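# Stand the toppled bottle upright in an empty carton cell

## Task

Find the single bottle lying on its side on the steel table and set it cap-up into a carton cell that has nothing in it, touching no other bottle's placement. Open the gripper so the bottle stands there with no help from the robot, then pull the arms away from it.

## Robot and tools

Robot: two six-joint arms, left_arm and right_arm, each ending in a parallel two-finger gripper. Their roots sit in the scene frame at left_arm (-0.048, +0.227, 0) m and right_arm (-0.046, -0.264, 0) m; the right base is turned slightly (quat_wxyz +0.997, 0, 0, +0.078), the left almost not at all. Scene frame: origin on the tabletop midway between the arms, +x out over the table, +z up, left_arm on the +y side. The arm names do not tell you which side of a camera image an arm appears on.

execute_actions takes "actions", a list holding one item or nothing, and optional "pictures" (true/false; images are included by default).
- Empty list: no motion, just reports the state.
- Motion: {"rows": [...], "steps": n}, n from 1 to 15 (default 15), each step 1/30 s. Every row is one flat list of 14 numbers covering both arms together: left_arm waist, shoulder, elbow, wrist pitch, wrist yaw, wrist roll, opening, then the same seven for right_arm. Always send all 14, even for an arm you want still (repeat its current angles). Joint numbers are absolute target angles in radians, in the same form Joint positions prints, not offsets. One row is used per step; if there are fewer rows than steps the final row is held.
- Wait: {"steps": n} with no rows, n up to 300; it counts from the previous result, and your thinking time is included.
A refused call does nothing at all.

Joint ranges (rad), same for both arms: waist -2.880..2.880, shoulder 0.000..3.142, elbow 0.000..3.019, wrist pitch -1.693..1.571, wrist yaw -1.571..1.571, wrist roll -2.094..2.094. Asking for more than 0.019 beyond an end, and farther out than the joint's last reading, gets the call refused. True ends may differ from these by up to 0.019; targets past a true end are clipped to it and a line "joint sent to its limit" appears (possibly about an earlier, still-running move). Missing that line does not prove there is room left.

Opening: -1 closed to +1 fully open (0.094 m between pads). Between the extremes the fingers go to where grip_measured would equal the number you send. To hold something, command about 0.03 below its grip_measured value; a smaller gap holds more gently. Each gripper's reading may be off by about 1 mm of opening, constant within a scene. Pads push up to roughly 50-62 N, briefly more at first contact, less on parts thinner than ~2 mm.

Motion limits: each step, a joint target is kept within a lead of its measured angle: waist 0.264, shoulder 0.32, elbow 0.276, wrist pitch 0.33, wrist yaw 0.186, wrist roll 0.522 rad. If targets would move a gripper more than 70 mm from where it is, all of that arm's targets are pulled back toward the current angles. So long moves take several calls. Between calls the arms keep heading to the last row sent until everything nearly stops or a step is HELD; after that only a new action moves them farther, though fingers already moving finish.

Result lines:
- State line "left_arm: … | right_arm: …": each gripper's end_effector_position (m) and end_effector_quat_wxyz in the scene frame. The point lies between the pads, about 1 cm short of the fingertips; fingers point along gripper +z and close along its y axis. Printed positions drift from the truth, more at long reach.
- Joint positions / Joint velocities: per arm, six joints (rad, rad/s) then pad gap (m, m/s).
- grip_measured: measured opening on the command scale.
- Joint torques: total drive output per joint, noisy, offset, present even in free air; friction can fake or mask a load.
- HELD marks steps where some or all of your row was not sent. "joint command not followed" means a clearance check altered or blocked targets; the rest of the row still ran.
- MOTOR HOT appears from 85 °C; at 100 °C an OVER-TEMPERATURE FAULT stops that arm and its gripper and it drops. Holding loads, even while you think, heats motors.
- Occasional tugs on a held item or pushes on loose objects can happen.

Cameras: cam_head_left and cam_head_right (504x504, fixed, pinhole+radial) and cam_left_wrist, cam_right_wrist (616x616, fisheye, mounted on each hand). Calibration K, distortion and T_world_to_cam (world to camera, metres) are given; expect a couple of degrees and several mm of error. Results list cameras whose numbers changed.
zoom_image: {"camera": name, "region": [x0, y0, x1, y1]} in that camera's pixels from the top-left, at most 504x504, on its latest image.
read_manual: optional "section" (only "licences"); returns URDF licence text, no motion.
finished_scene: {"scene": number} ends the current scene irreversibly and grades it; the result reports success and gives the next task. If resuming after a summary, start with an empty execute_actions to learn the scene and task. Ending a reply without any tool call stops everything.

Order: look, locate the lying bottle and an empty cell, open, approach, close around it, lift, turn it cap-up, lower into the cell, open, withdraw, confirm, then finish.

Avoid: anything leaving the table, dropping or slamming the bottle, pushing hard on objects, arms striking or squeezing each other, and long heavy holds. Smooth, quick, low-effort motion is preferred.

Each tool is called after ">>>" as a command line: name --argument value for each argument, lists and objects as JSON in quotes; but a table of rows of numbers goes row by row, as --pt "numbers of a row", without its own name.

## Session

>>> execute_actions --actions '[]'

Scene clock: 0.00 s of 5440.00 s.
left_arm: end_effector_position=(+0.3546, -0.3105, +0.2750) grip_measured=+1.000 end_effector_quat_wxyz=(+0.350, +0.805, +0.321, +0.355) | right_arm: end_effector_position=(+0.1247, -0.5870, +0.3205) grip_measured=+1.000 end_effector_quat_wxyz=(+0.232, +0.365, +0.893, -0.127)
Joint positions: left_arm=[-1.055  1.65   1.393 -0.379 -0.561  1.608  0.094] | right_arm=[-1.3    0.971  1.105 -1.184 -0.129 -0.334  0.094]
Joint velocities: left_arm=[-0.005 -0.015  0.012  0.007  0.037  0.007  0.   ] | right_arm=[-0.005 -0.015  0.002 -0.007 -0.037 -0.022  0.   ]
Joint torques (N m, as the arm reports them, + toward a larger angle): no reading
Motor temperatures (°C, as the motors report them): left_arm=[26 27 26 25 25 26] | right_arm=[27 28 25 25 27 27]

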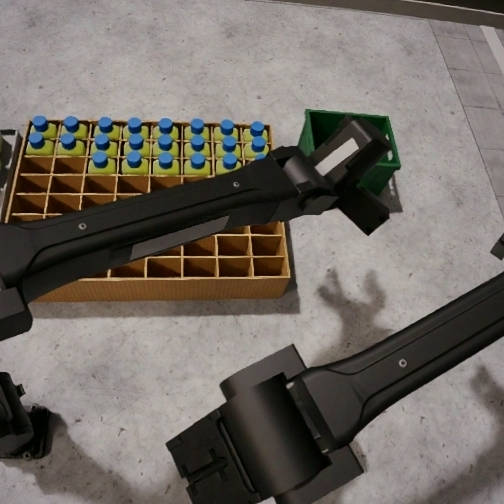

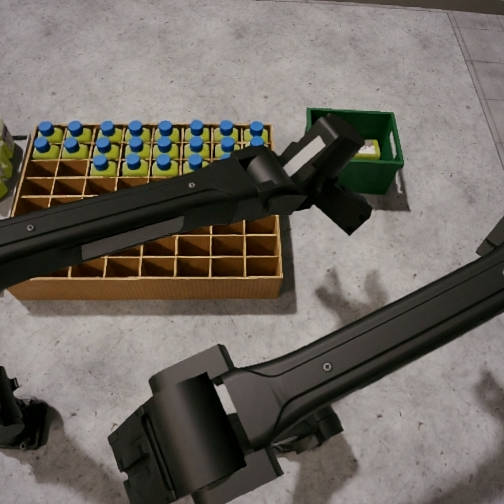

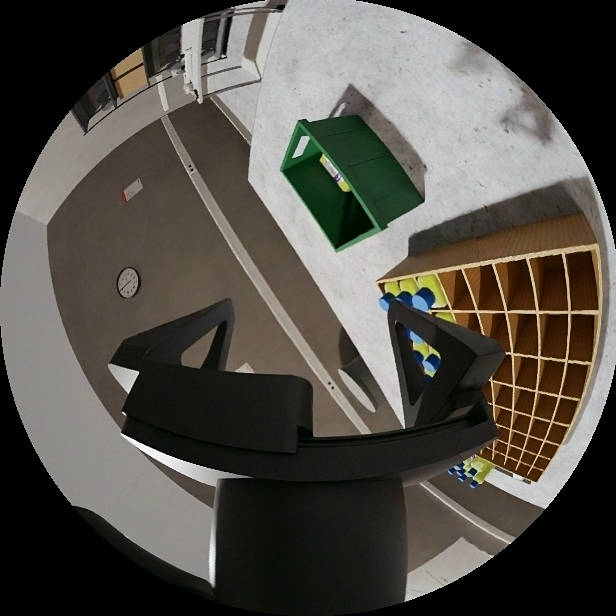

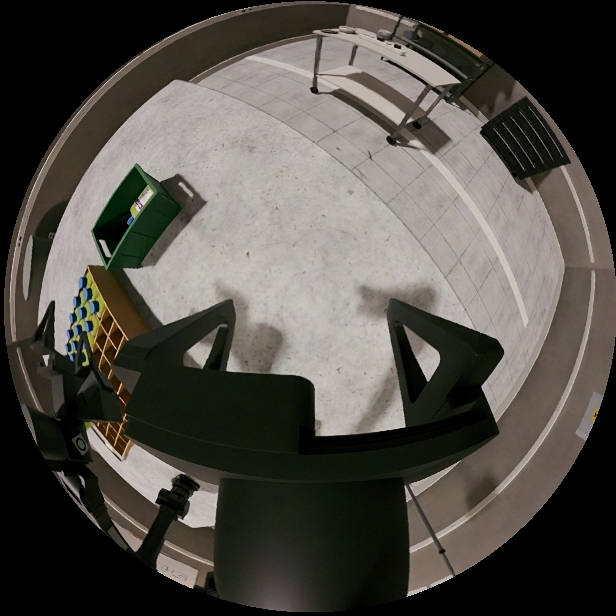

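>>> execute_actions --actions '[{"rows":[[0.3,1.3,1.5,-1.6,0,0,1,-1.3,0.971,1.105,-1.184,-0.129,-0.334,1]]}]' --pictures false

>>> execute_actions --actions '[{"steps":90}]'

Scene clock: 4.67 s of 5440.00 s.
left_arm: end_effector_position=(+0.3774, -0.1252, +0.3273) grip_measured=+1.000 end_effector_quat_wxyz=(+0.315, +0.745, +0.579, +0.105) | right_arm: end_effector_position=(+0.1247, -0.5870, +0.3205) grip_measured=+1.000 end_effector_quat_wxyz=(+0.232, +0.365, +0.893, -0.127)
Joint positions: left_arm=[-0.707  1.383  1.394 -0.91  -0.078  1.133  0.094] | right_arm=[-1.3    0.971  1.105 -1.184 -0.129 -0.334  0.094]
Joint velocities: left_arm=[ 1.187 -0.503  0.017 -1.433  0.667 -1.297  0.   ] | right_arm=[-0.005 -0.015 -0.007 -0.007 -0.037 -0.022  0.   ]
Joint torques (N m, as the arm reports them, + toward a larger angle): left_arm=[-1.48 -8.88 16.27  1.36 -0.04 -0.08] | right_arm=[-0.51 -3.92 11.25  0.72 -0.06  0.01]
Motor temperatures (°C, as the motors report them): left_arm=[26 27 28 26 25 26] | right_arm=[27 28 26 25 27 27]
Steps of this call (steps 1 to 90: nothing new was sent; then 1.17 s passed at rest; steps 91 to 105: all 15 steps of this action). Readings (joint positions):
91: left_arm=[-1.051 1.645 1.393 -0.397 -0.535 1.586] | right_arm=[-1.300 0.971 1.105 -1.184 -0.129 -0.334]
92: left_arm=[-1.044 1.636 1.393 -0.428 -0.505 1.562] | right_arm=[-1.300 0.971 1.105 -1.184 -0.129 -0.334]
94: left_arm=[-1.019 1.610 1.393 -0.489 -0.449 1.511] | right_arm=[-1.300 0.971 1.105 -1.184 -0.129 -0.334]
98: left_arm=[-0.938 1.531 1.393 -0.616 -0.328 1.400] | right_arm=[-1.300 0.971 1.105 -1.184 -0.129 -0.334]
105: the state above

Scene clock: 7.67 s of 5440.00 s.
left_arm: end_effector_position=(+0.3315, +0.3417, +0.3248) grip_measured=+1.000 end_effector_quat_wxyz=(+0.060, -0.140, +0.988, +0.011) | right_arm: end_effector_position=(+0.1247, -0.5870, +0.3205) grip_measured=+1.000 end_effector_quat_wxyz=(+0.232, +0.365, +0.893, -0.127)
Joint positions: left_arm=[ 0.301  1.307  1.452 -1.593 -0.003  0.012  0.094] | right_arm=[-1.3    0.971  1.105 -1.184 -0.129 -0.334  0.094]
Joint velocities: left_arm=[ 0.005 -0.005 -0.007 -0.007 -0.007  0.007  0.   ] | right_arm=[-0.005  0.005 -0.017 -0.007  0.066 -0.007  0.   ]
Joint torques (N m, as the arm reports them, + toward a larger angle): left_arm=[-2.47 -7.37 15.35  0.41  0.1  -0.05] | right_arm=[ 0.38 -4.49 11.25  0.68 -0.03 -0.02]
Motor temperatures (°C, as the motors report them): left_arm=[26 27 29 26 25 26] | right_arm=[27 28 27 25 27 27]
Steps of this call (steps 1 to 60: the robot went on to your last target; steps 61 to 90: nothing new was sent). Readings (joint positions):
1: left_arm=[-0.664 1.367 1.396 -0.960 -0.058 1.087] | right_arm=[-1.300 0.971 1.105 -1.184 -0.129 -0.334]
2: left_arm=[-0.620 1.354 1.398 -1.013 -0.044 1.039] | right_arm=[-1.300 0.971 1.105 -1.184 -0.129 -0.334]
4: left_arm=[-0.526 1.334 1.404 -1.123 -0.025 0.939] | right_arm=[-1.300 0.971 1.105 -1.184 -0.129 -0.334]
8: left_arm=[-0.318 1.320 1.414 -1.355 -0.011 0.725] | right_arm=[-1.300 0.971 1.105 -1.184 -0.129 -0.334]
90: the state above
All arms were judged still, so your last target was given up. Only a new action makes them travel on or press farther. Fingers that are still opening or closing keep moving.
camera_calibration (this result's frames):
cam_left_wrist: T_world_to_cam=[[0.290097, -0.956993, -0.00296746, 0.229881], [-0.836014, -0.254931, 0.485891, 0.209194], [-0.465751, -0.138475, -0.874014, 0.614717], [0, 0, 0, 1]] pos_world=[0.394506, 0.358447, 0.436309]

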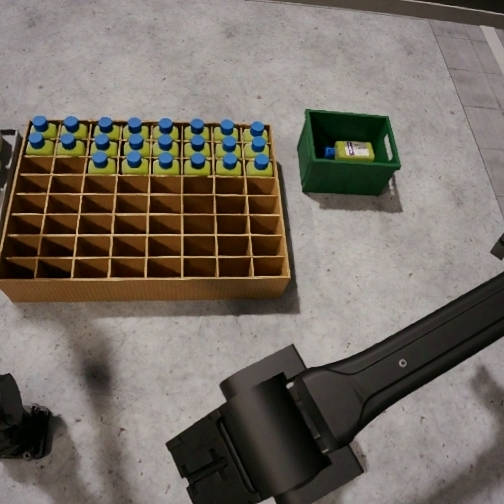

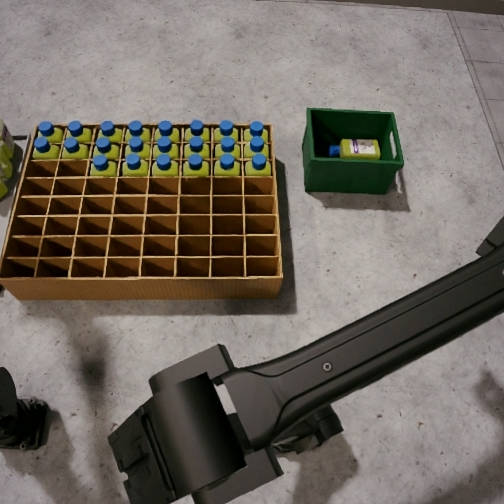

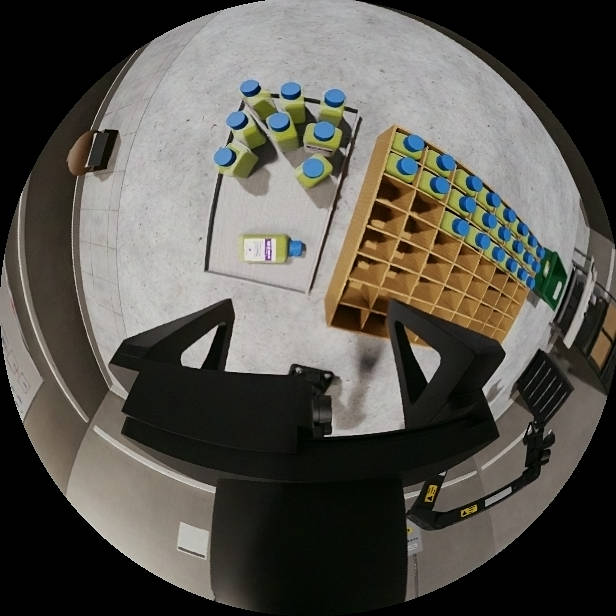

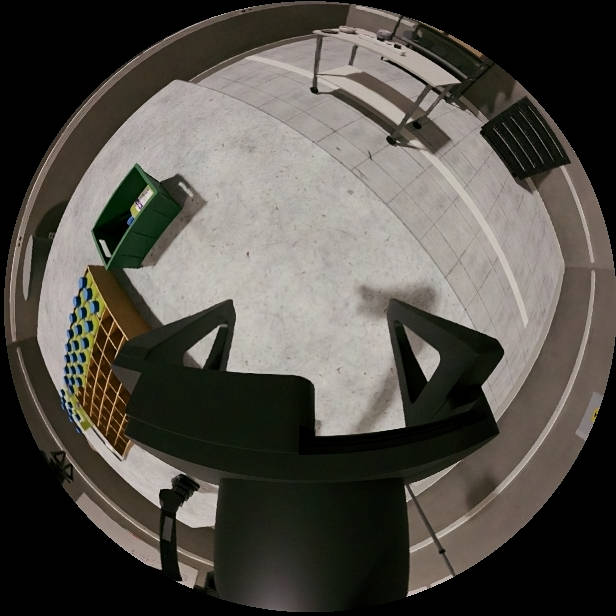

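>>> execute_actions --actions '[{"rows":[[0.373,1.357,0.97,-1.18,0,1.68,0.4,-1.3,0.971,1.105,-1.184,-0.129,-0.334,1]]}]' --pictures false

>>> execute_actions --actions '[{"steps":60}]'

Scene clock: 14.50 s of 5440.00 s.
left_arm: end_effector_position=(+0.2717, +0.3475, +0.1006) grip_measured=+0.403 end_effector_quat_wxyz=(-0.032, +0.383, +0.923, -0.029) | right_arm: end_effector_position=(+0.1247, -0.5870, +0.3205) grip_measured=+1.000 end_effector_quat_wxyz=(+0.232, +0.365, +0.893, -0.127)
Joint positions: left_arm=[ 0.368  1.392  0.931 -1.197 -0.003  1.147  0.066] | right_arm=[-1.3    0.971  1.105 -1.184 -0.129 -0.334  0.094]
Joint velocities: left_arm=[-0.005 -0.122  0.066  0.168 -0.11   2.821 -0.001] | right_arm=[-0.015  0.005 -0.012 -0.012  0.022  0.037  0.   ]
Joint torques (N m, as the arm reports them, + toward a larger angle): left_arm=[-1.96 -8.68 12.8   0.45  0.2   0.1 ] | right_arm=[-0.5  -4.02 11.2   0.69 -0.05 -0.04]
Motor temperatures (°C, as the motors report them): left_arm=[26 28 30 26 25 26] | right_arm=[27 28 27 25 27 27]
Steps of this call (steps 1 to 90: nothing new was sent; then 3.33 s passed at rest; steps 91 to 105: all 15 steps of this action). Readings (joint positions):
91: left_arm=[0.304 1.305 1.430 -1.553 -0.003 0.057] | right_arm=[-1.300 0.971 1.105 -1.184 -0.129 -0.334]
92: left_arm=[0.308 1.293 1.390 -1.489 -0.003 0.110] | right_arm=[-1.300 0.971 1.105 -1.184 -0.129 -0.334]
94: left_arm=[0.322 1.289 1.293 -1.385 -0.003 0.212] | right_arm=[-1.300 0.971 1.105 -1.184 -0.129 -0.334]
98: left_arm=[0.349 1.321 1.081 -1.256 -0.003 0.456] | right_arm=[-1.300 0.971 1.105 -1.184 -0.129 -0.334]
105: the state above

Scene clock: 16.50 s of 5440.00 s.
left_arm: end_effector_position=(+0.2743, +0.3485, +0.1098) grip_measured=+0.403 end_effector_quat_wxyz=(-0.014, +0.608, +0.793, -0.020) | right_arm: end_effector_position=(+0.1247, -0.5870, +0.3205) grip_measured=+1.000 end_effector_quat_wxyz=(+0.232, +0.365, +0.893, -0.127)
Joint positions: left_arm=[ 0.368  1.363  0.931 -1.189 -0.003  1.668  0.066] | right_arm=[-1.3    0.971  1.105 -1.184 -0.129 -0.334  0.094]
Joint velocities: left_arm=[-0.015 -0.005 -0.002 -0.007 -0.022 -0.051 -0.   ] | right_arm=[-0.005 -0.015 -0.002 -0.012 -0.022  0.051  0.   ]
Joint torques (N m, as the arm reports them, + toward a larger angle): left_arm=[-1.95 -6.94 13.24  0.65  0.18  0.15] | right_arm=[-0.74 -4.91 11.22  0.54 -0.06 -0.03]
Motor temperatures (°C, as the motors report them): left_arm=[26 28 31 26 25 26] | right_arm=[27 28 28 25 27 27]
Steps of this call (steps 1 to 45: the robot went on to your last target; steps 46 to 60: nothing new was sent). Readings (joint positions):
1: left_arm=[0.368 1.386 0.931 -1.192 -0.003 1.246] | right_arm=[-1.300 0.971 1.105 -1.184 -0.129 -0.334]
2: left_arm=[0.368 1.380 0.931 -1.190 -0.003 1.331] | right_arm=[-1.300 0.971 1.105 -1.184 -0.129 -0.334]
4: left_arm=[0.368 1.370 0.931 -1.189 -0.003 1.453] | right_arm=[-1.300 0.971 1.105 -1.184 -0.129 -0.334]
8: left_arm=[0.368 1.363 0.931 -1.189 -0.003 1.581] | right_arm=[-1.300 0.971 1.105 -1.184 -0.129 -0.334]
60: the state above
All arms were judged still, so your last target was given up. Only a new action makes them travel on or press farther. Fingers that are still opening or closing keep moving.
camera_calibration (this result's frames):
cam_left_wrist: T_world_to_cam=[[-0.960925, -0.272356, 0.0494428, 0.351125], [-0.192587, 0.786107, 0.587321, -0.282798], [-0.198828, 0.554849, -0.807843, 0.0789908], [0, 0, 0, 1]] pos_world=[0.298647, 0.274113, 0.212545]

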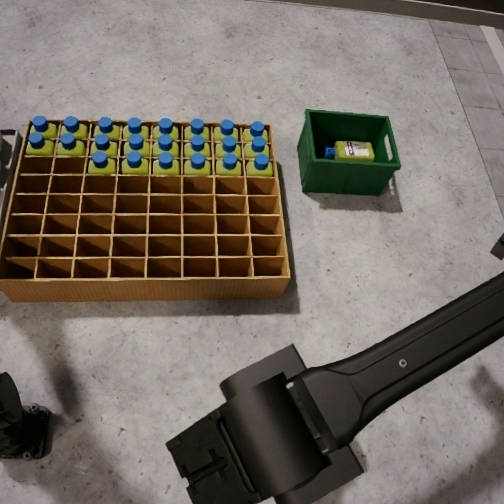

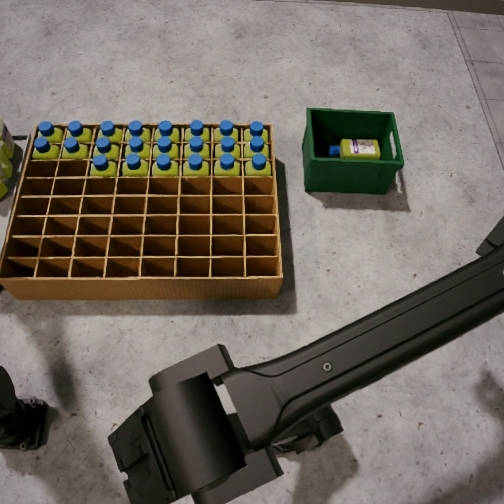

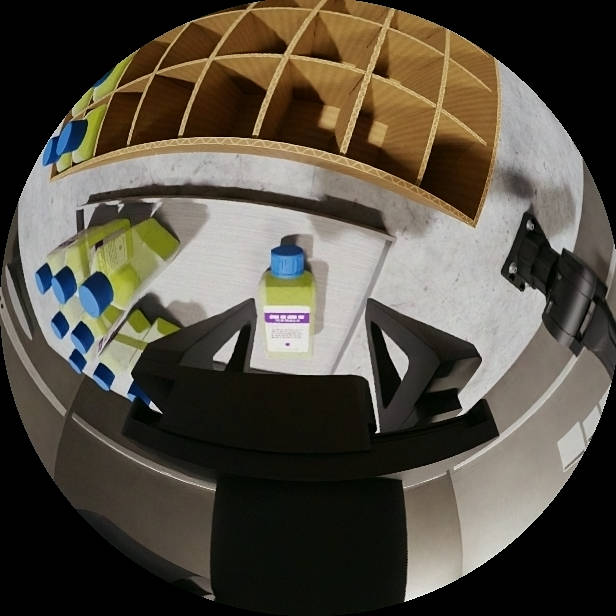

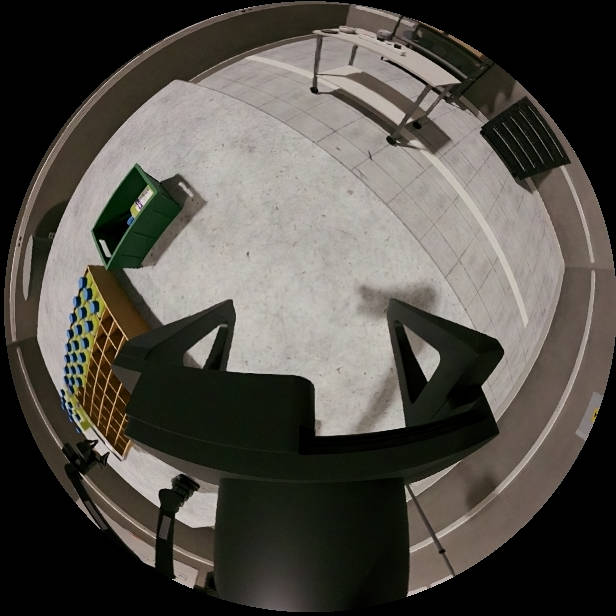

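>>> execute_actions --actions '[{"rows":[[0.364,1.4,0.97,-1.1,0,1.68,0.4,-1.3,0.971,1.105,-1.184,-0.129,-0.334,1],[0.364,1.4,0.97,-1.08,0,1.68,0.4,-1.3,0.971,1.105,-1.184,-0.129,-0.334,1],[0.364,1.4,0.96,-1.06,0,1.68,0.4,-1.3,0.971,1.105,-1.184,-0.129,-0.334,1],[0.364,1.42,0.94,-1.03,0,1.68,0.4,-1.3,0.971,1.105,-1.184,-0.129,-0.334,1],[0.364,1.43,0.92,-1.0,0,1.68,0.4,-1.3,0.971,1.105,-1.184,-0.129,-0.334,1],[0.364,1.44,0.9,-0.97,0,1.68,0.4,-1.3,0.971,1.105,-1.184,-0.129,-0.334,1],[0.364,1.46,0.88,-0.94,0,1.68,0.4,-1.3,0.971,1.105,-1.184,-0.129,-0.334,1],[0.364,1.48,0.862,-0.9,0,1.68,0.4,-1.3,0.971,1.105,-1.184,-0.129,-0.334,1]]}]' --pictures false

>>> execute_actions --actions '[{"steps":30}]'

Scene clock: 22.07 s of 5440.00 s.
left_arm: end_effector_position=(+0.2945, +0.3561, +0.0363) grip_measured=+0.403 end_effector_quat_wxyz=(+0.000, +0.609, +0.794, +0.003) | right_arm: end_effector_position=(+0.1247, -0.5870, +0.3205) grip_measured=+1.000 end_effector_quat_wxyz=(+0.232, +0.365, +0.893, -0.127)
Joint positions: left_arm=[ 0.368  1.495  0.845 -0.915 -0.003  1.668  0.066] | right_arm=[-1.3    0.971  1.105 -1.184 -0.129 -0.334  0.094]
Joint velocities: left_arm=[ 0.005 -0.005 -0.022 -0.002  0.037 -0.037 -0.001] | right_arm=[-0.024 -0.015 -0.002  0.002 -0.037 -0.007  0.   ]
Joint torques (N m, as the arm reports them, + toward a larger angle): left_arm=[-2.64 -8.69 10.08  0.93  0.19  0.14] | right_arm=[-0.1  -4.35 11.18  0.69 -0.08  0.  ]
Motor temperatures (°C, as the motors report them): left_arm=[26 28 31 26 25 26] | right_arm=[27 28 28 25 27 27]
Steps of this call (steps 1 to 90: nothing new was sent; then 2.07 s passed at rest; steps 91 to 105: all 15 steps of this action). Readings (joint positions):
91: left_arm=[0.368 1.365 0.931 -1.174 -0.003 1.668] | right_arm=[-1.300 0.971 1.105 -1.184 -0.129 -0.334]
92: left_arm=[0.368 1.369 0.931 -1.148 -0.003 1.668] | right_arm=[-1.300 0.971 1.105 -1.184 -0.129 -0.334]
94: left_arm=[0.368 1.384 0.932 -1.092 -0.003 1.668] | right_arm=[-1.300 0.971 1.105 -1.184 -0.129 -0.334]
98: left_arm=[0.368 1.430 0.903 -0.968 -0.003 1.668] | right_arm=[-1.300 0.971 1.105 -1.184 -0.129 -0.334]
105: the state above

Scene clock: 23.07 s of 5440.00 s.
left_arm: end_effector_position=(+0.2960, +0.3567, +0.0373) grip_measured=+0.403 end_effector_quat_wxyz=(+0.003, +0.609, +0.794, +0.007) | right_arm: end_effector_position=(+0.1247, -0.5870, +0.3205) grip_measured=+1.000 end_effector_quat_wxyz=(+0.232, +0.365, +0.893, -0.127)
Joint positions: left_arm=[ 0.368  1.492  0.845 -0.91  -0.003  1.668  0.066] | right_arm=[-1.3    0.971  1.105 -1.184 -0.129 -0.334  0.094]
Joint velocities: left_arm=[ 0.005 -0.005  0.022 -0.002 -0.022  0.095  0.001] | right_arm=[-0.005  0.015 -0.017  0.002 -0.081 -0.037  0.   ]
Joint torques (N m, as the arm reports them, + toward a larger angle): left_arm=[-2.66 -8.38 10.17  0.77  0.18  0.14] | right_arm=[-0.28 -4.33 11.4   0.77 -0.05 -0.01]
Motor temperatures (°C, as the motors report them): left_arm=[26 28 31 26 25 26] | right_arm=[27 28 28 25 27 27]
Steps of this call (steps 1 to 15: the robot went on to your last target; steps 16 to 30: nothing new was sent). Readings (joint positions):
1: left_arm=[0.368 1.495 0.845 -0.914 -0.003 1.668] | right_arm=[-1.300 0.971 1.105 -1.184 -0.129 -0.334]
2: left_arm=[0.368 1.493 0.845 -0.911 -0.003 1.668] | right_arm=[-1.300 0.971 1.105 -1.184 -0.129 -0.334]
4: left_arm=[0.368 1.492 0.845 -0.910 -0.003 1.668] | right_arm=[-1.300 0.971 1.105 -1.184 -0.129 -0.334]
8: left_arm=[0.368 1.492 0.845 -0.910 -0.003 1.668] | right_arm=[-1.300 0.971 1.105 -1.184 -0.129 -0.334]
30: the state above
All arms were judged still, so your last target was given up. Only a new action makes them travel on or press farther. Fingers that are still opening or closing keep moving.
camera_calibration (this result's frames):
cam_left_wrist: T_world_to_cam=[[-0.96219, -0.272019, -0.0140168, 0.380371], [-0.227172, 0.773035, 0.592292, -0.227735], [-0.150279, 0.573082, -0.805601, -0.000760558], [0, 0, 0, 1]] pos_world=[0.31414, 0.279951, 0.139604]

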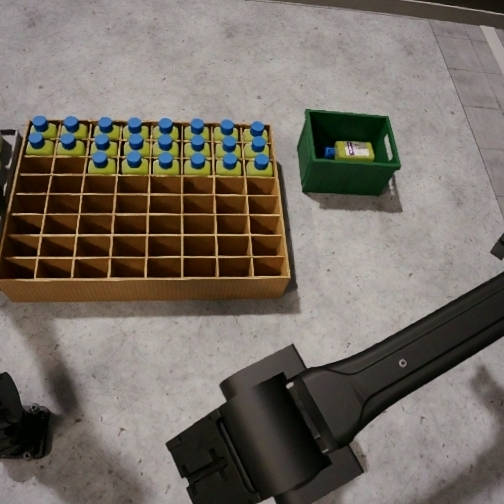

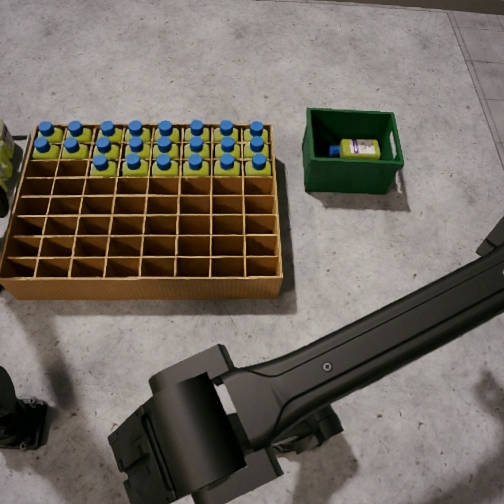

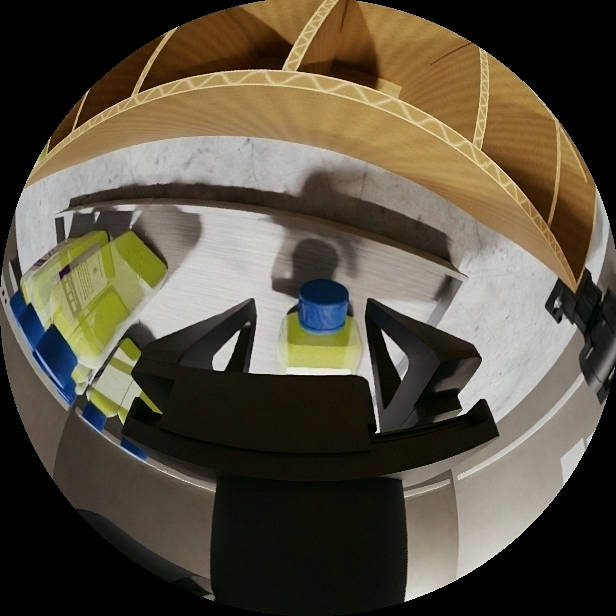

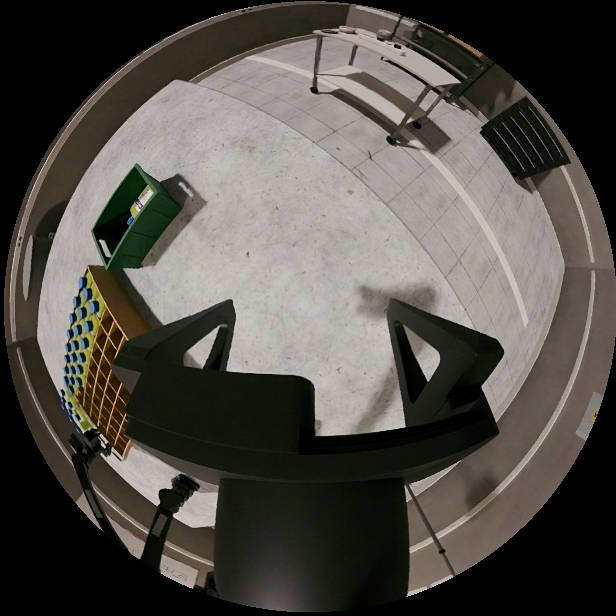

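>>> execute_actions --actions '[{"rows":[[0.35,1.48,0.845,-0.9,0,1.68,0.4,-1.3,0.971,1.105,-1.184,-0.129,-0.334,1]]}]' --pictures false

>>> execute_actions --actions '[{"rows":[[0.35,1.48,0.845,-0.9,0,1.68,-0.5,-1.3,0.971,1.105,-1.184,-0.129,-0.334,1]]}]' --pictures false

>>> execute_actions --actions '[{"rows":[[0.35,1.33,1.2,-1.35,0,1.68,-0.5,-1.3,0.971,1.105,-1.184,-0.129,-0.334,1]]}]' --pictures false

>>> execute_actions --actions '[{"steps":30}]'

Scene clock: 25.87 s of 5440.00 s.
left_arm: end_effector_position=(+0.2971, +0.3538, +0.0373) grip_measured=+0.403 end_effector_quat_wxyz=(+0.003, +0.612, +0.791, +0.007) | right_arm: end_effector_position=(+0.1247, -0.5870, +0.3205) grip_measured=+1.000 end_effector_quat_wxyz=(+0.232, +0.365, +0.893, -0.127)
Joint positions: left_arm=[ 0.359  1.492  0.845 -0.91  -0.003  1.668  0.066] | right_arm=[-1.3    0.971  1.105 -1.184 -0.129 -0.334  0.094]
Joint velocities: left_arm=[ 0.005 -0.005 -0.002 -0.017 -0.037 -0.051  0.   ] | right_arm=[ 0.005 -0.015 -0.007  0.002  0.007 -0.022  0.   ]
Joint torques (N m, as the arm reports them, + toward a larger angle): left_arm=[-2.99 -8.4   8.56  0.78  0.19  0.14] | right_arm=[-0.26 -4.77 11.17  0.92 -0.1  -0.02]
Motor temperatures (°C, as the motors report them): left_arm=[26 28 31 26 25 26] | right_arm=[27 28 28 25 27 27]
Steps of this call (steps 1 to 69: nothing new was sent; steps 70 to 84: all 15 steps of this action). Readings (joint positions):
70: left_arm=[0.367 1.492 0.845 -0.910 -0.003 1.668] | right_arm=[-1.300 0.971 1.105 -1.184 -0.129 -0.334]
71: left_arm=[0.366 1.492 0.845 -0.910 -0.003 1.668] | right_arm=[-1.300 0.971 1.105 -1.184 -0.129 -0.334]
73: left_arm=[0.363 1.492 0.845 -0.910 -0.003 1.668] | right_arm=[-1.300 0.971 1.105 -1.184 -0.129 -0.334]
77: left_arm=[0.359 1.492 0.845 -0.910 -0.003 1.668] | right_arm=[-1.300 0.971 1.105 -1.184 -0.129 -0.334]
84: the state above

Scene clock: 26.37 s of 5440.00 s.
left_arm: end_effector_position=(+0.2967, +0.3536, +0.0370) grip_measured=-0.461 end_effector_quat_wxyz=(+0.003, +0.612, +0.791, +0.006) | right_arm: end_effector_position=(+0.1247, -0.5870, +0.3205) grip_measured=+1.000 end_effector_quat_wxyz=(+0.232, +0.365, +0.893, -0.127)
Joint positions: left_arm=[ 0.359  1.492  0.844 -0.909 -0.002  1.668  0.025] | right_arm=[-1.3    0.971  1.105 -1.184 -0.129 -0.334  0.094]
Joint velocities: left_arm=[ 0.005 -0.005  0.022  0.002  0.022 -0.051 -0.001] | right_arm=[-0.005 -0.005 -0.007 -0.002 -0.022  0.037  0.   ]
Joint torques (N m, as the arm reports them, + toward a larger angle): left_arm=[-3.12 -8.34  8.68  0.76  0.18  0.14] | right_arm=[-0.2  -4.22 11.24  0.91 -0.04  0.01]
Motor temperatures (°C, as the motors report them): left_arm=[26 28 31 26 25 26] | right_arm=[27 28 28 25 27 27]
Steps of this call (steps 1 to 15: all 15 steps of this action). Readings (joint positions):
1: left_arm=[0.359 1.492 0.845 -0.910 -0.003 1.668] | right_arm=[-1.300 0.971 1.105 -1.184 -0.129 -0.334]
2: left_arm=[0.359 1.492 0.845 -0.910 -0.003 1.668] | right_arm=[-1.300 0.971 1.105 -1.184 -0.129 -0.334]
4: left_arm=[0.359 1.492 0.844 -0.909 -0.002 1.668] | right_arm=[-1.300 0.971 1.105 -1.184 -0.129 -0.334]
8: left_arm=[0.359 1.492 0.844 -0.909 -0.002 1.668] | right_arm=[-1.300 0.971 1.105 -1.184 -0.129 -0.334]
15: the state above

Scene clock: 26.87 s of 5440.00 s.
left_arm: end_effector_position=(+0.3229, +0.3632, +0.2194) grip_measured=-0.497 end_effector_quat_wxyz=(+0.027, +0.611, +0.790, +0.045) | right_arm: end_effector_position=(+0.1247, -0.5870, +0.3205) grip_measured=+1.000 end_effector_quat_wxyz=(+0.232, +0.365, +0.893, -0.127)
Joint positions: left_arm=[ 0.359  1.313  1.181 -1.334 -0.003  1.67   0.024] | right_arm=[-1.3    0.971  1.105 -1.184 -0.129 -0.334  0.094]
Joint velocities: left_arm=[ 0.005 -0.22   0.081 -0.076 -0.022 -0.022 -0.001] | right_arm=[ 0.005  0.005 -0.002  0.007  0.007 -0.037  0.   ]
Joint torques (N m, as the arm reports them, + toward a larger angle): left_arm=[-3.11 -4.27 11.84  0.3   0.17  0.12] | right_arm=[-0.36 -4.55 11.16  0.9  -0.05 -0.03]
Motor temperatures (°C, as the motors report them): left_arm=[26 28 31 26 25 26] | right_arm=[27 28 28 25 27 27]
Steps of this call (steps 1 to 15: all 15 steps of this action). Readings (joint positions):
1: left_arm=[0.359 1.489 0.854 -0.939 -0.003 1.670] | right_arm=[-1.300 0.971 1.105 -1.184 -0.129 -0.334]
2: left_arm=[0.359 1.485 0.871 -0.991 -0.003 1.670] | right_arm=[-1.300 0.971 1.105 -1.184 -0.129 -0.334]
4: left_arm=[0.359 1.463 0.914 -1.091 -0.003 1.670] | right_arm=[-1.300 0.971 1.105 -1.184 -0.129 -0.334]
8: left_arm=[0.359 1.405 1.029 -1.234 -0.003 1.670] | right_arm=[-1.300 0.971 1.105 -1.184 -0.129 -0.334]
15: the state above

Scene clock: 27.87 s of 5440.00 s.
left_arm: end_effector_position=(+0.3223, +0.3630, +0.2145) grip_measured=-0.497 end_effector_quat_wxyz=(+0.021, +0.612, +0.790, +0.036) | right_arm: end_effector_position=(+0.1247, -0.5870, +0.3205) grip_measured=+1.000 end_effector_quat_wxyz=(+0.232, +0.365, +0.893, -0.127)
Joint positions: left_arm=[ 0.359  1.327  1.182 -1.342 -0.003  1.67   0.024] | right_arm=[-1.3    0.971  1.105 -1.184 -0.129 -0.334  0.094]
Joint velocities: left_arm=[-0.015  0.005 -0.017  0.007  0.007 -0.037  0.   ] | right_arm=[-0.005 -0.015  0.002  0.012 -0.022 -0.081  0.   ]
Joint torques (N m, as the arm reports them, + toward a larger angle): left_arm=[-3.09 -6.68 12.3   0.26  0.17  0.12] | right_arm=[ 0.25 -4.31 11.43  0.86 -0.01 -0.02]
Motor temperatures (°C, as the motors report them): left_arm=[26 28 31 26 25 26] | right_arm=[27 28 29 25 27 27]
Steps of this call (steps 1 to 30: the robot went on to your last target). Readings (joint positions):
1: left_arm=[0.359 1.308 1.182 -1.336 -0.003 1.670] | right_arm=[-1.300 0.971 1.105 -1.184 -0.129 -0.334]
2: left_arm=[0.359 1.306 1.182 -1.339 -0.003 1.670] | right_arm=[-1.300 0.971 1.105 -1.184 -0.129 -0.334]
4: left_arm=[0.359 1.311 1.182 -1.342 -0.003 1.670] | right_arm=[-1.300 0.971 1.105 -1.184 -0.129 -0.334]
8: left_arm=[0.359 1.324 1.182 -1.342 -0.003 1.670] | right_arm=[-1.300 0.971 1.105 -1.184 -0.129 -0.334]
30: the state above
All arms were judged still, so your last target was given up. Only a new action makes them travel on or press farther. Fingers that are still opening or closing keep moving.
camera_calibration (this result's frames):
cam_left_wrist: T_world_to_cam=[[-0.961515, -0.261647, -0.083848, 0.420887], [-0.258924, 0.7608, 0.595098, -0.317572], [-0.0919143, 0.593906, -0.799267, 0.114592], [0, 0, 0, 1]] pos_world=[0.332995, 0.283675, 0.315867]

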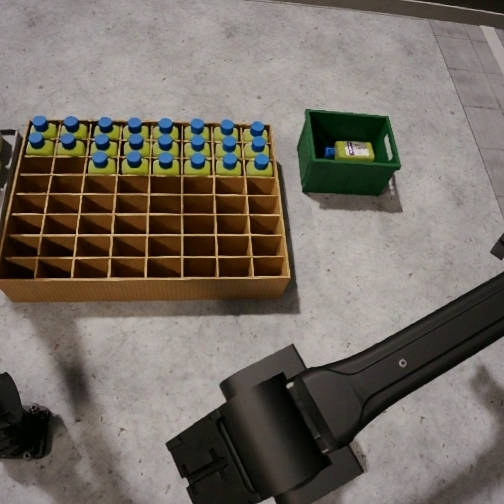

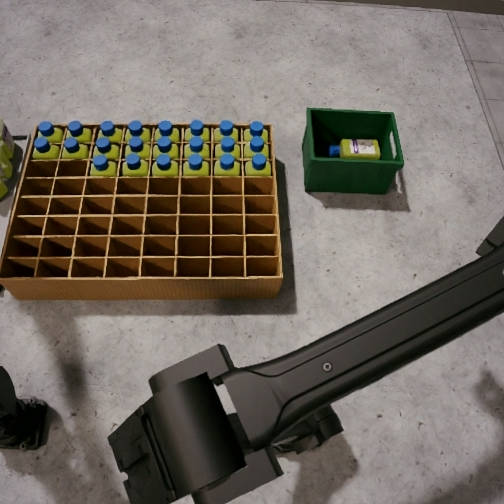

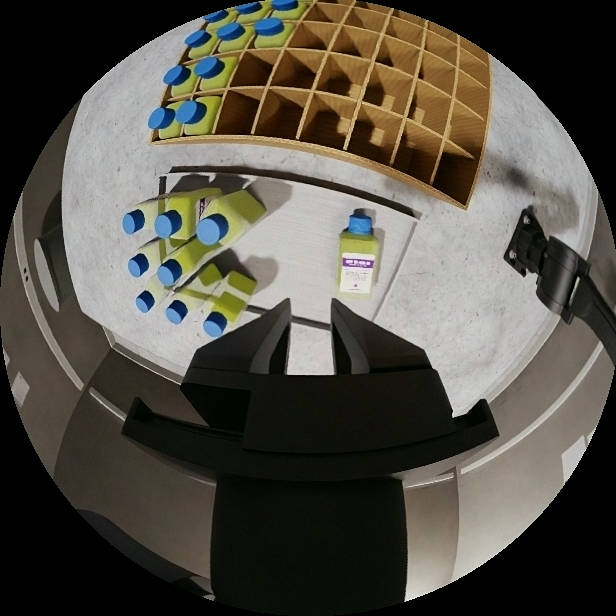

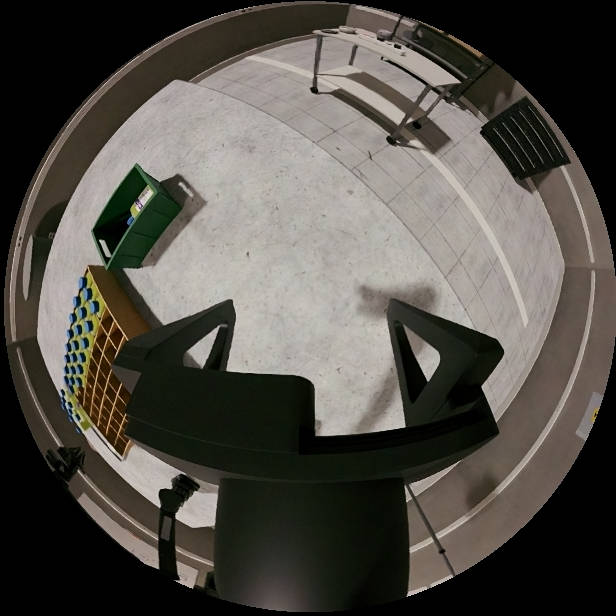

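>>> execute_actions --actions '[{"rows":[[0.359,1.39,0.88,-1.03,0,1.68,0.4,-1.3,0.971,1.105,-1.184,-0.129,-0.334,1]]}]' --pictures false

>>> execute_actions --actions '[{"steps":15}]' --pictures false

>>> execute_actions --actions '[{"rows":[[0.359,1.45,0.785,-0.875,0,1.68,0.4,-1.3,0.971,1.105,-1.184,-0.129,-0.334,1]]}]'

Scene clock: 31.07 s of 5440.00 s.
left_arm: end_effector_position=(+0.2732, +0.3449, +0.0657) grip_measured=+0.397 end_effector_quat_wxyz=(-0.010, +0.612, +0.791, -0.013) | right_arm: end_effector_position=(+0.1247, -0.5870, +0.3205) grip_measured=+1.000 end_effector_quat_wxyz=(+0.232, +0.365, +0.893, -0.127)
Joint positions: left_arm=[ 0.359  1.408  0.845 -1.04  -0.002  1.67   0.066] | right_arm=[-1.3    0.971  1.105 -1.184 -0.129 -0.334  0.094]
Joint velocities: left_arm=[-0.005 -0.132 -0.012  0.017 -0.066 -0.007 -0.001] | right_arm=[-0.015 -0.005 -0.002 -0.002 -0.022 -0.037  0.   ]
Joint torques (N m, as the arm reports them, + toward a larger angle): left_arm=[-2.38 -7.17 12.23  0.65  0.18  0.13] | right_arm=[-0.56 -4.74 11.3   0.72 -0.06 -0.08]
Motor temperatures (°C, as the motors report them): left_arm=[26 28 31 26 25 26] | right_arm=[27 28 29 25 27 27]
Steps of this call (steps 1 to 81: nothing new was sent; steps 82 to 96: all 15 steps of this action). Readings (joint positions):
82: left_arm=[0.359 1.325 1.161 -1.303 -0.002 1.670] | right_arm=[-1.300 0.971 1.105 -1.184 -0.129 -0.334]
83: left_arm=[0.359 1.318 1.124 -1.244 -0.002 1.670] | right_arm=[-1.300 0.971 1.105 -1.184 -0.129 -0.334]
85: left_arm=[0.359 1.324 1.030 -1.157 -0.002 1.670] | right_arm=[-1.300 0.971 1.105 -1.184 -0.129 -0.334]
89: left_arm=[0.359 1.388 0.872 -1.061 -0.002 1.670] | right_arm=[-1.300 0.971 1.105 -1.184 -0.129 -0.334]
96: the state above

Scene clock: 31.57 s of 5440.00 s.
left_arm: end_effector_position=(+0.2741, +0.3453, +0.0691) grip_measured=+0.397 end_effector_quat_wxyz=(-0.006, +0.612, +0.791, -0.008) | right_arm: end_effector_position=(+0.1247, -0.5870, +0.3205) grip_measured=+1.000 end_effector_quat_wxyz=(+0.232, +0.365, +0.893, -0.127)
Joint positions: left_arm=[ 0.359  1.397  0.845 -1.039 -0.002  1.67   0.066] | right_arm=[-1.3    0.971  1.105 -1.184 -0.129 -0.334  0.094]
Joint velocities: left_arm=[ 0.005 -0.015 -0.002 -0.007 -0.007 -0.11  -0.   ] | right_arm=[-0.005 -0.005  0.007  0.012  0.051 -0.037  0.   ]
Joint torques (N m, as the arm reports them, + toward a larger angle): left_arm=[-2.4  -7.06 12.31  0.71  0.18  0.13] | right_arm=[-0.05 -3.92 11.19  0.8  -0.05  0.  ]
Motor temperatures (°C, as the motors report them): left_arm=[26 28 31 26 25 26] | right_arm=[27 28 29 25 27 27]
Steps of this call (steps 1 to 15: the robot went on to your last target). Readings (joint positions):
1: left_arm=[0.359 1.404 0.845 -1.039 -0.002 1.670] | right_arm=[-1.300 0.971 1.105 -1.184 -0.129 -0.334]
2: left_arm=[0.359 1.400 0.845 -1.039 -0.002 1.670] | right_arm=[-1.300 0.971 1.105 -1.184 -0.129 -0.334]
4: left_arm=[0.359 1.397 0.845 -1.039 -0.002 1.670] | right_arm=[-1.300 0.971 1.105 -1.184 -0.129 -0.334]
8: left_arm=[0.359 1.397 0.845 -1.039 -0.002 1.670] | right_arm=[-1.300 0.971 1.105 -1.184 -0.129 -0.334]
15: the state above

Scene clock: 32.07 s of 5440.00 s.
left_arm: end_effector_position=(+0.2734, +0.3450, +0.0269) grip_measured=+0.397 end_effector_quat_wxyz=(-0.001, +0.612, +0.791, +0.001) | right_arm: end_effector_position=(+0.1247, -0.5870, +0.3205) grip_measured=+1.000 end_effector_quat_wxyz=(+0.232, +0.365, +0.893, -0.127)
Joint positions: left_arm=[ 0.359  1.458  0.773 -0.885 -0.002  1.67   0.066] | right_arm=[-1.3    0.971  1.105 -1.184 -0.129 -0.334  0.094]
Joint velocities: left_arm=[-0.024  0.005 -0.012  0.012 -0.022  0.051 -0.001] | right_arm=[-0.015 -0.005 -0.007  0.012 -0.139  0.007  0.   ]
Joint torques (N m, as the arm reports them, + toward a larger angle): left_arm=[-2.39 -7.62  9.48  0.67  0.17  0.13] | right_arm=[-0.04 -4.16 11.33  0.75 -0.07  0.  ]
Motor temperatures (°C, as the motors report them): left_arm=[26 28 31 26 25 26] | right_arm=[27 28 29 25 27 27]
Steps of this call (steps 1 to 15: all 15 steps of this action). Readings (joint positions):
1: left_arm=[0.359 1.399 0.835 -1.006 -0.002 1.670] | right_arm=[-1.300 0.971 1.105 -1.184 -0.129 -0.334]
2: left_arm=[0.359 1.403 0.822 -0.956 -0.002 1.670] | right_arm=[-1.300 0.971 1.105 -1.184 -0.129 -0.334]
4: left_arm=[0.359 1.424 0.798 -0.906 -0.002 1.670] | right_arm=[-1.300 0.971 1.105 -1.184 -0.129 -0.334]
8: left_arm=[0.359 1.457 0.775 -0.890 -0.002 1.670] | right_arm=[-1.300 0.971 1.105 -1.184 -0.129 -0.334]
15: the state above
camera_calibration (this result's frames):
cam_left_wrist: T_world_to_cam=[[-0.964932, -0.262496, -0.00112184, 0.352459], [-0.212357, 0.778095, 0.591163, -0.223468], [-0.154305, 0.57067, -0.806552, -0.00390623], [0, 0, 0, 1]] pos_world=[0.292042, 0.268628, 0.129351]

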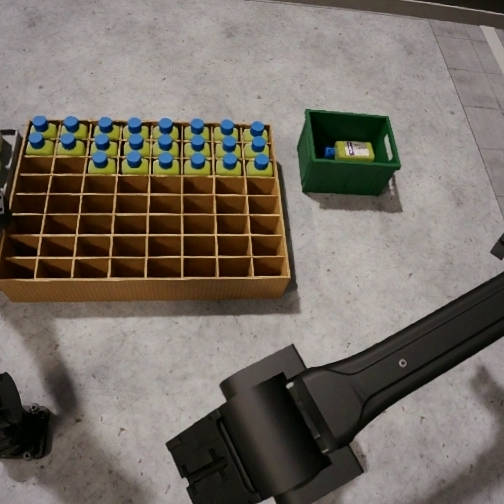

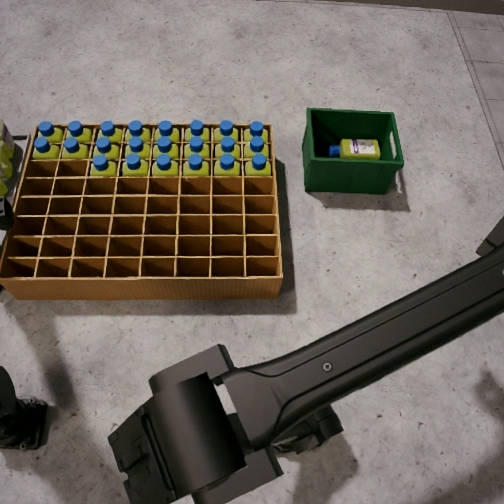

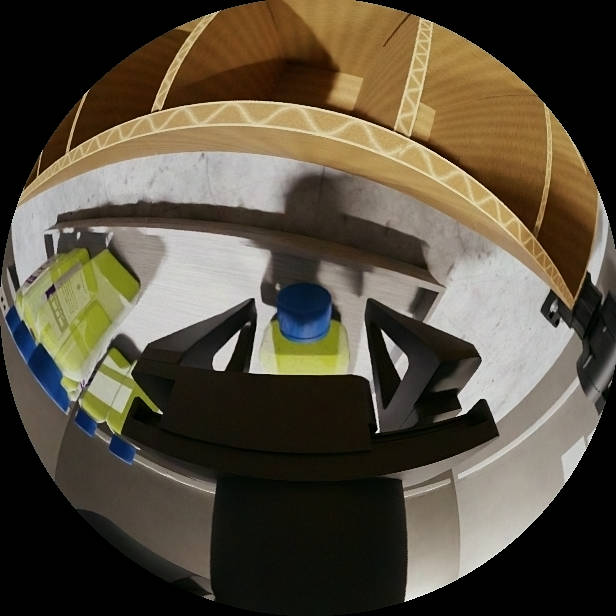

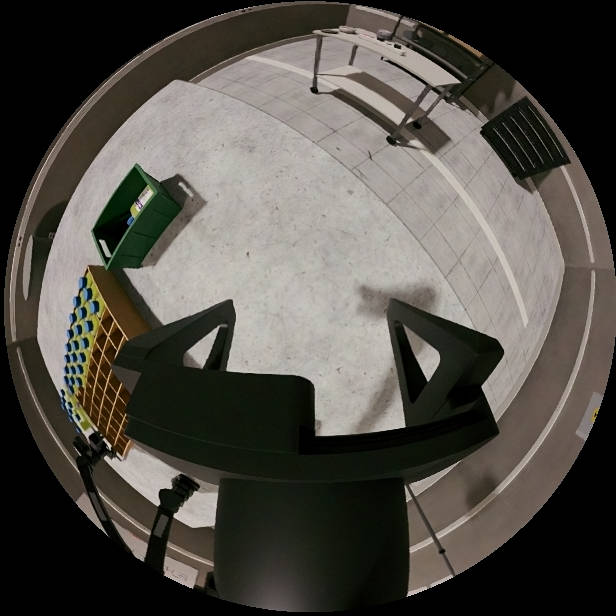

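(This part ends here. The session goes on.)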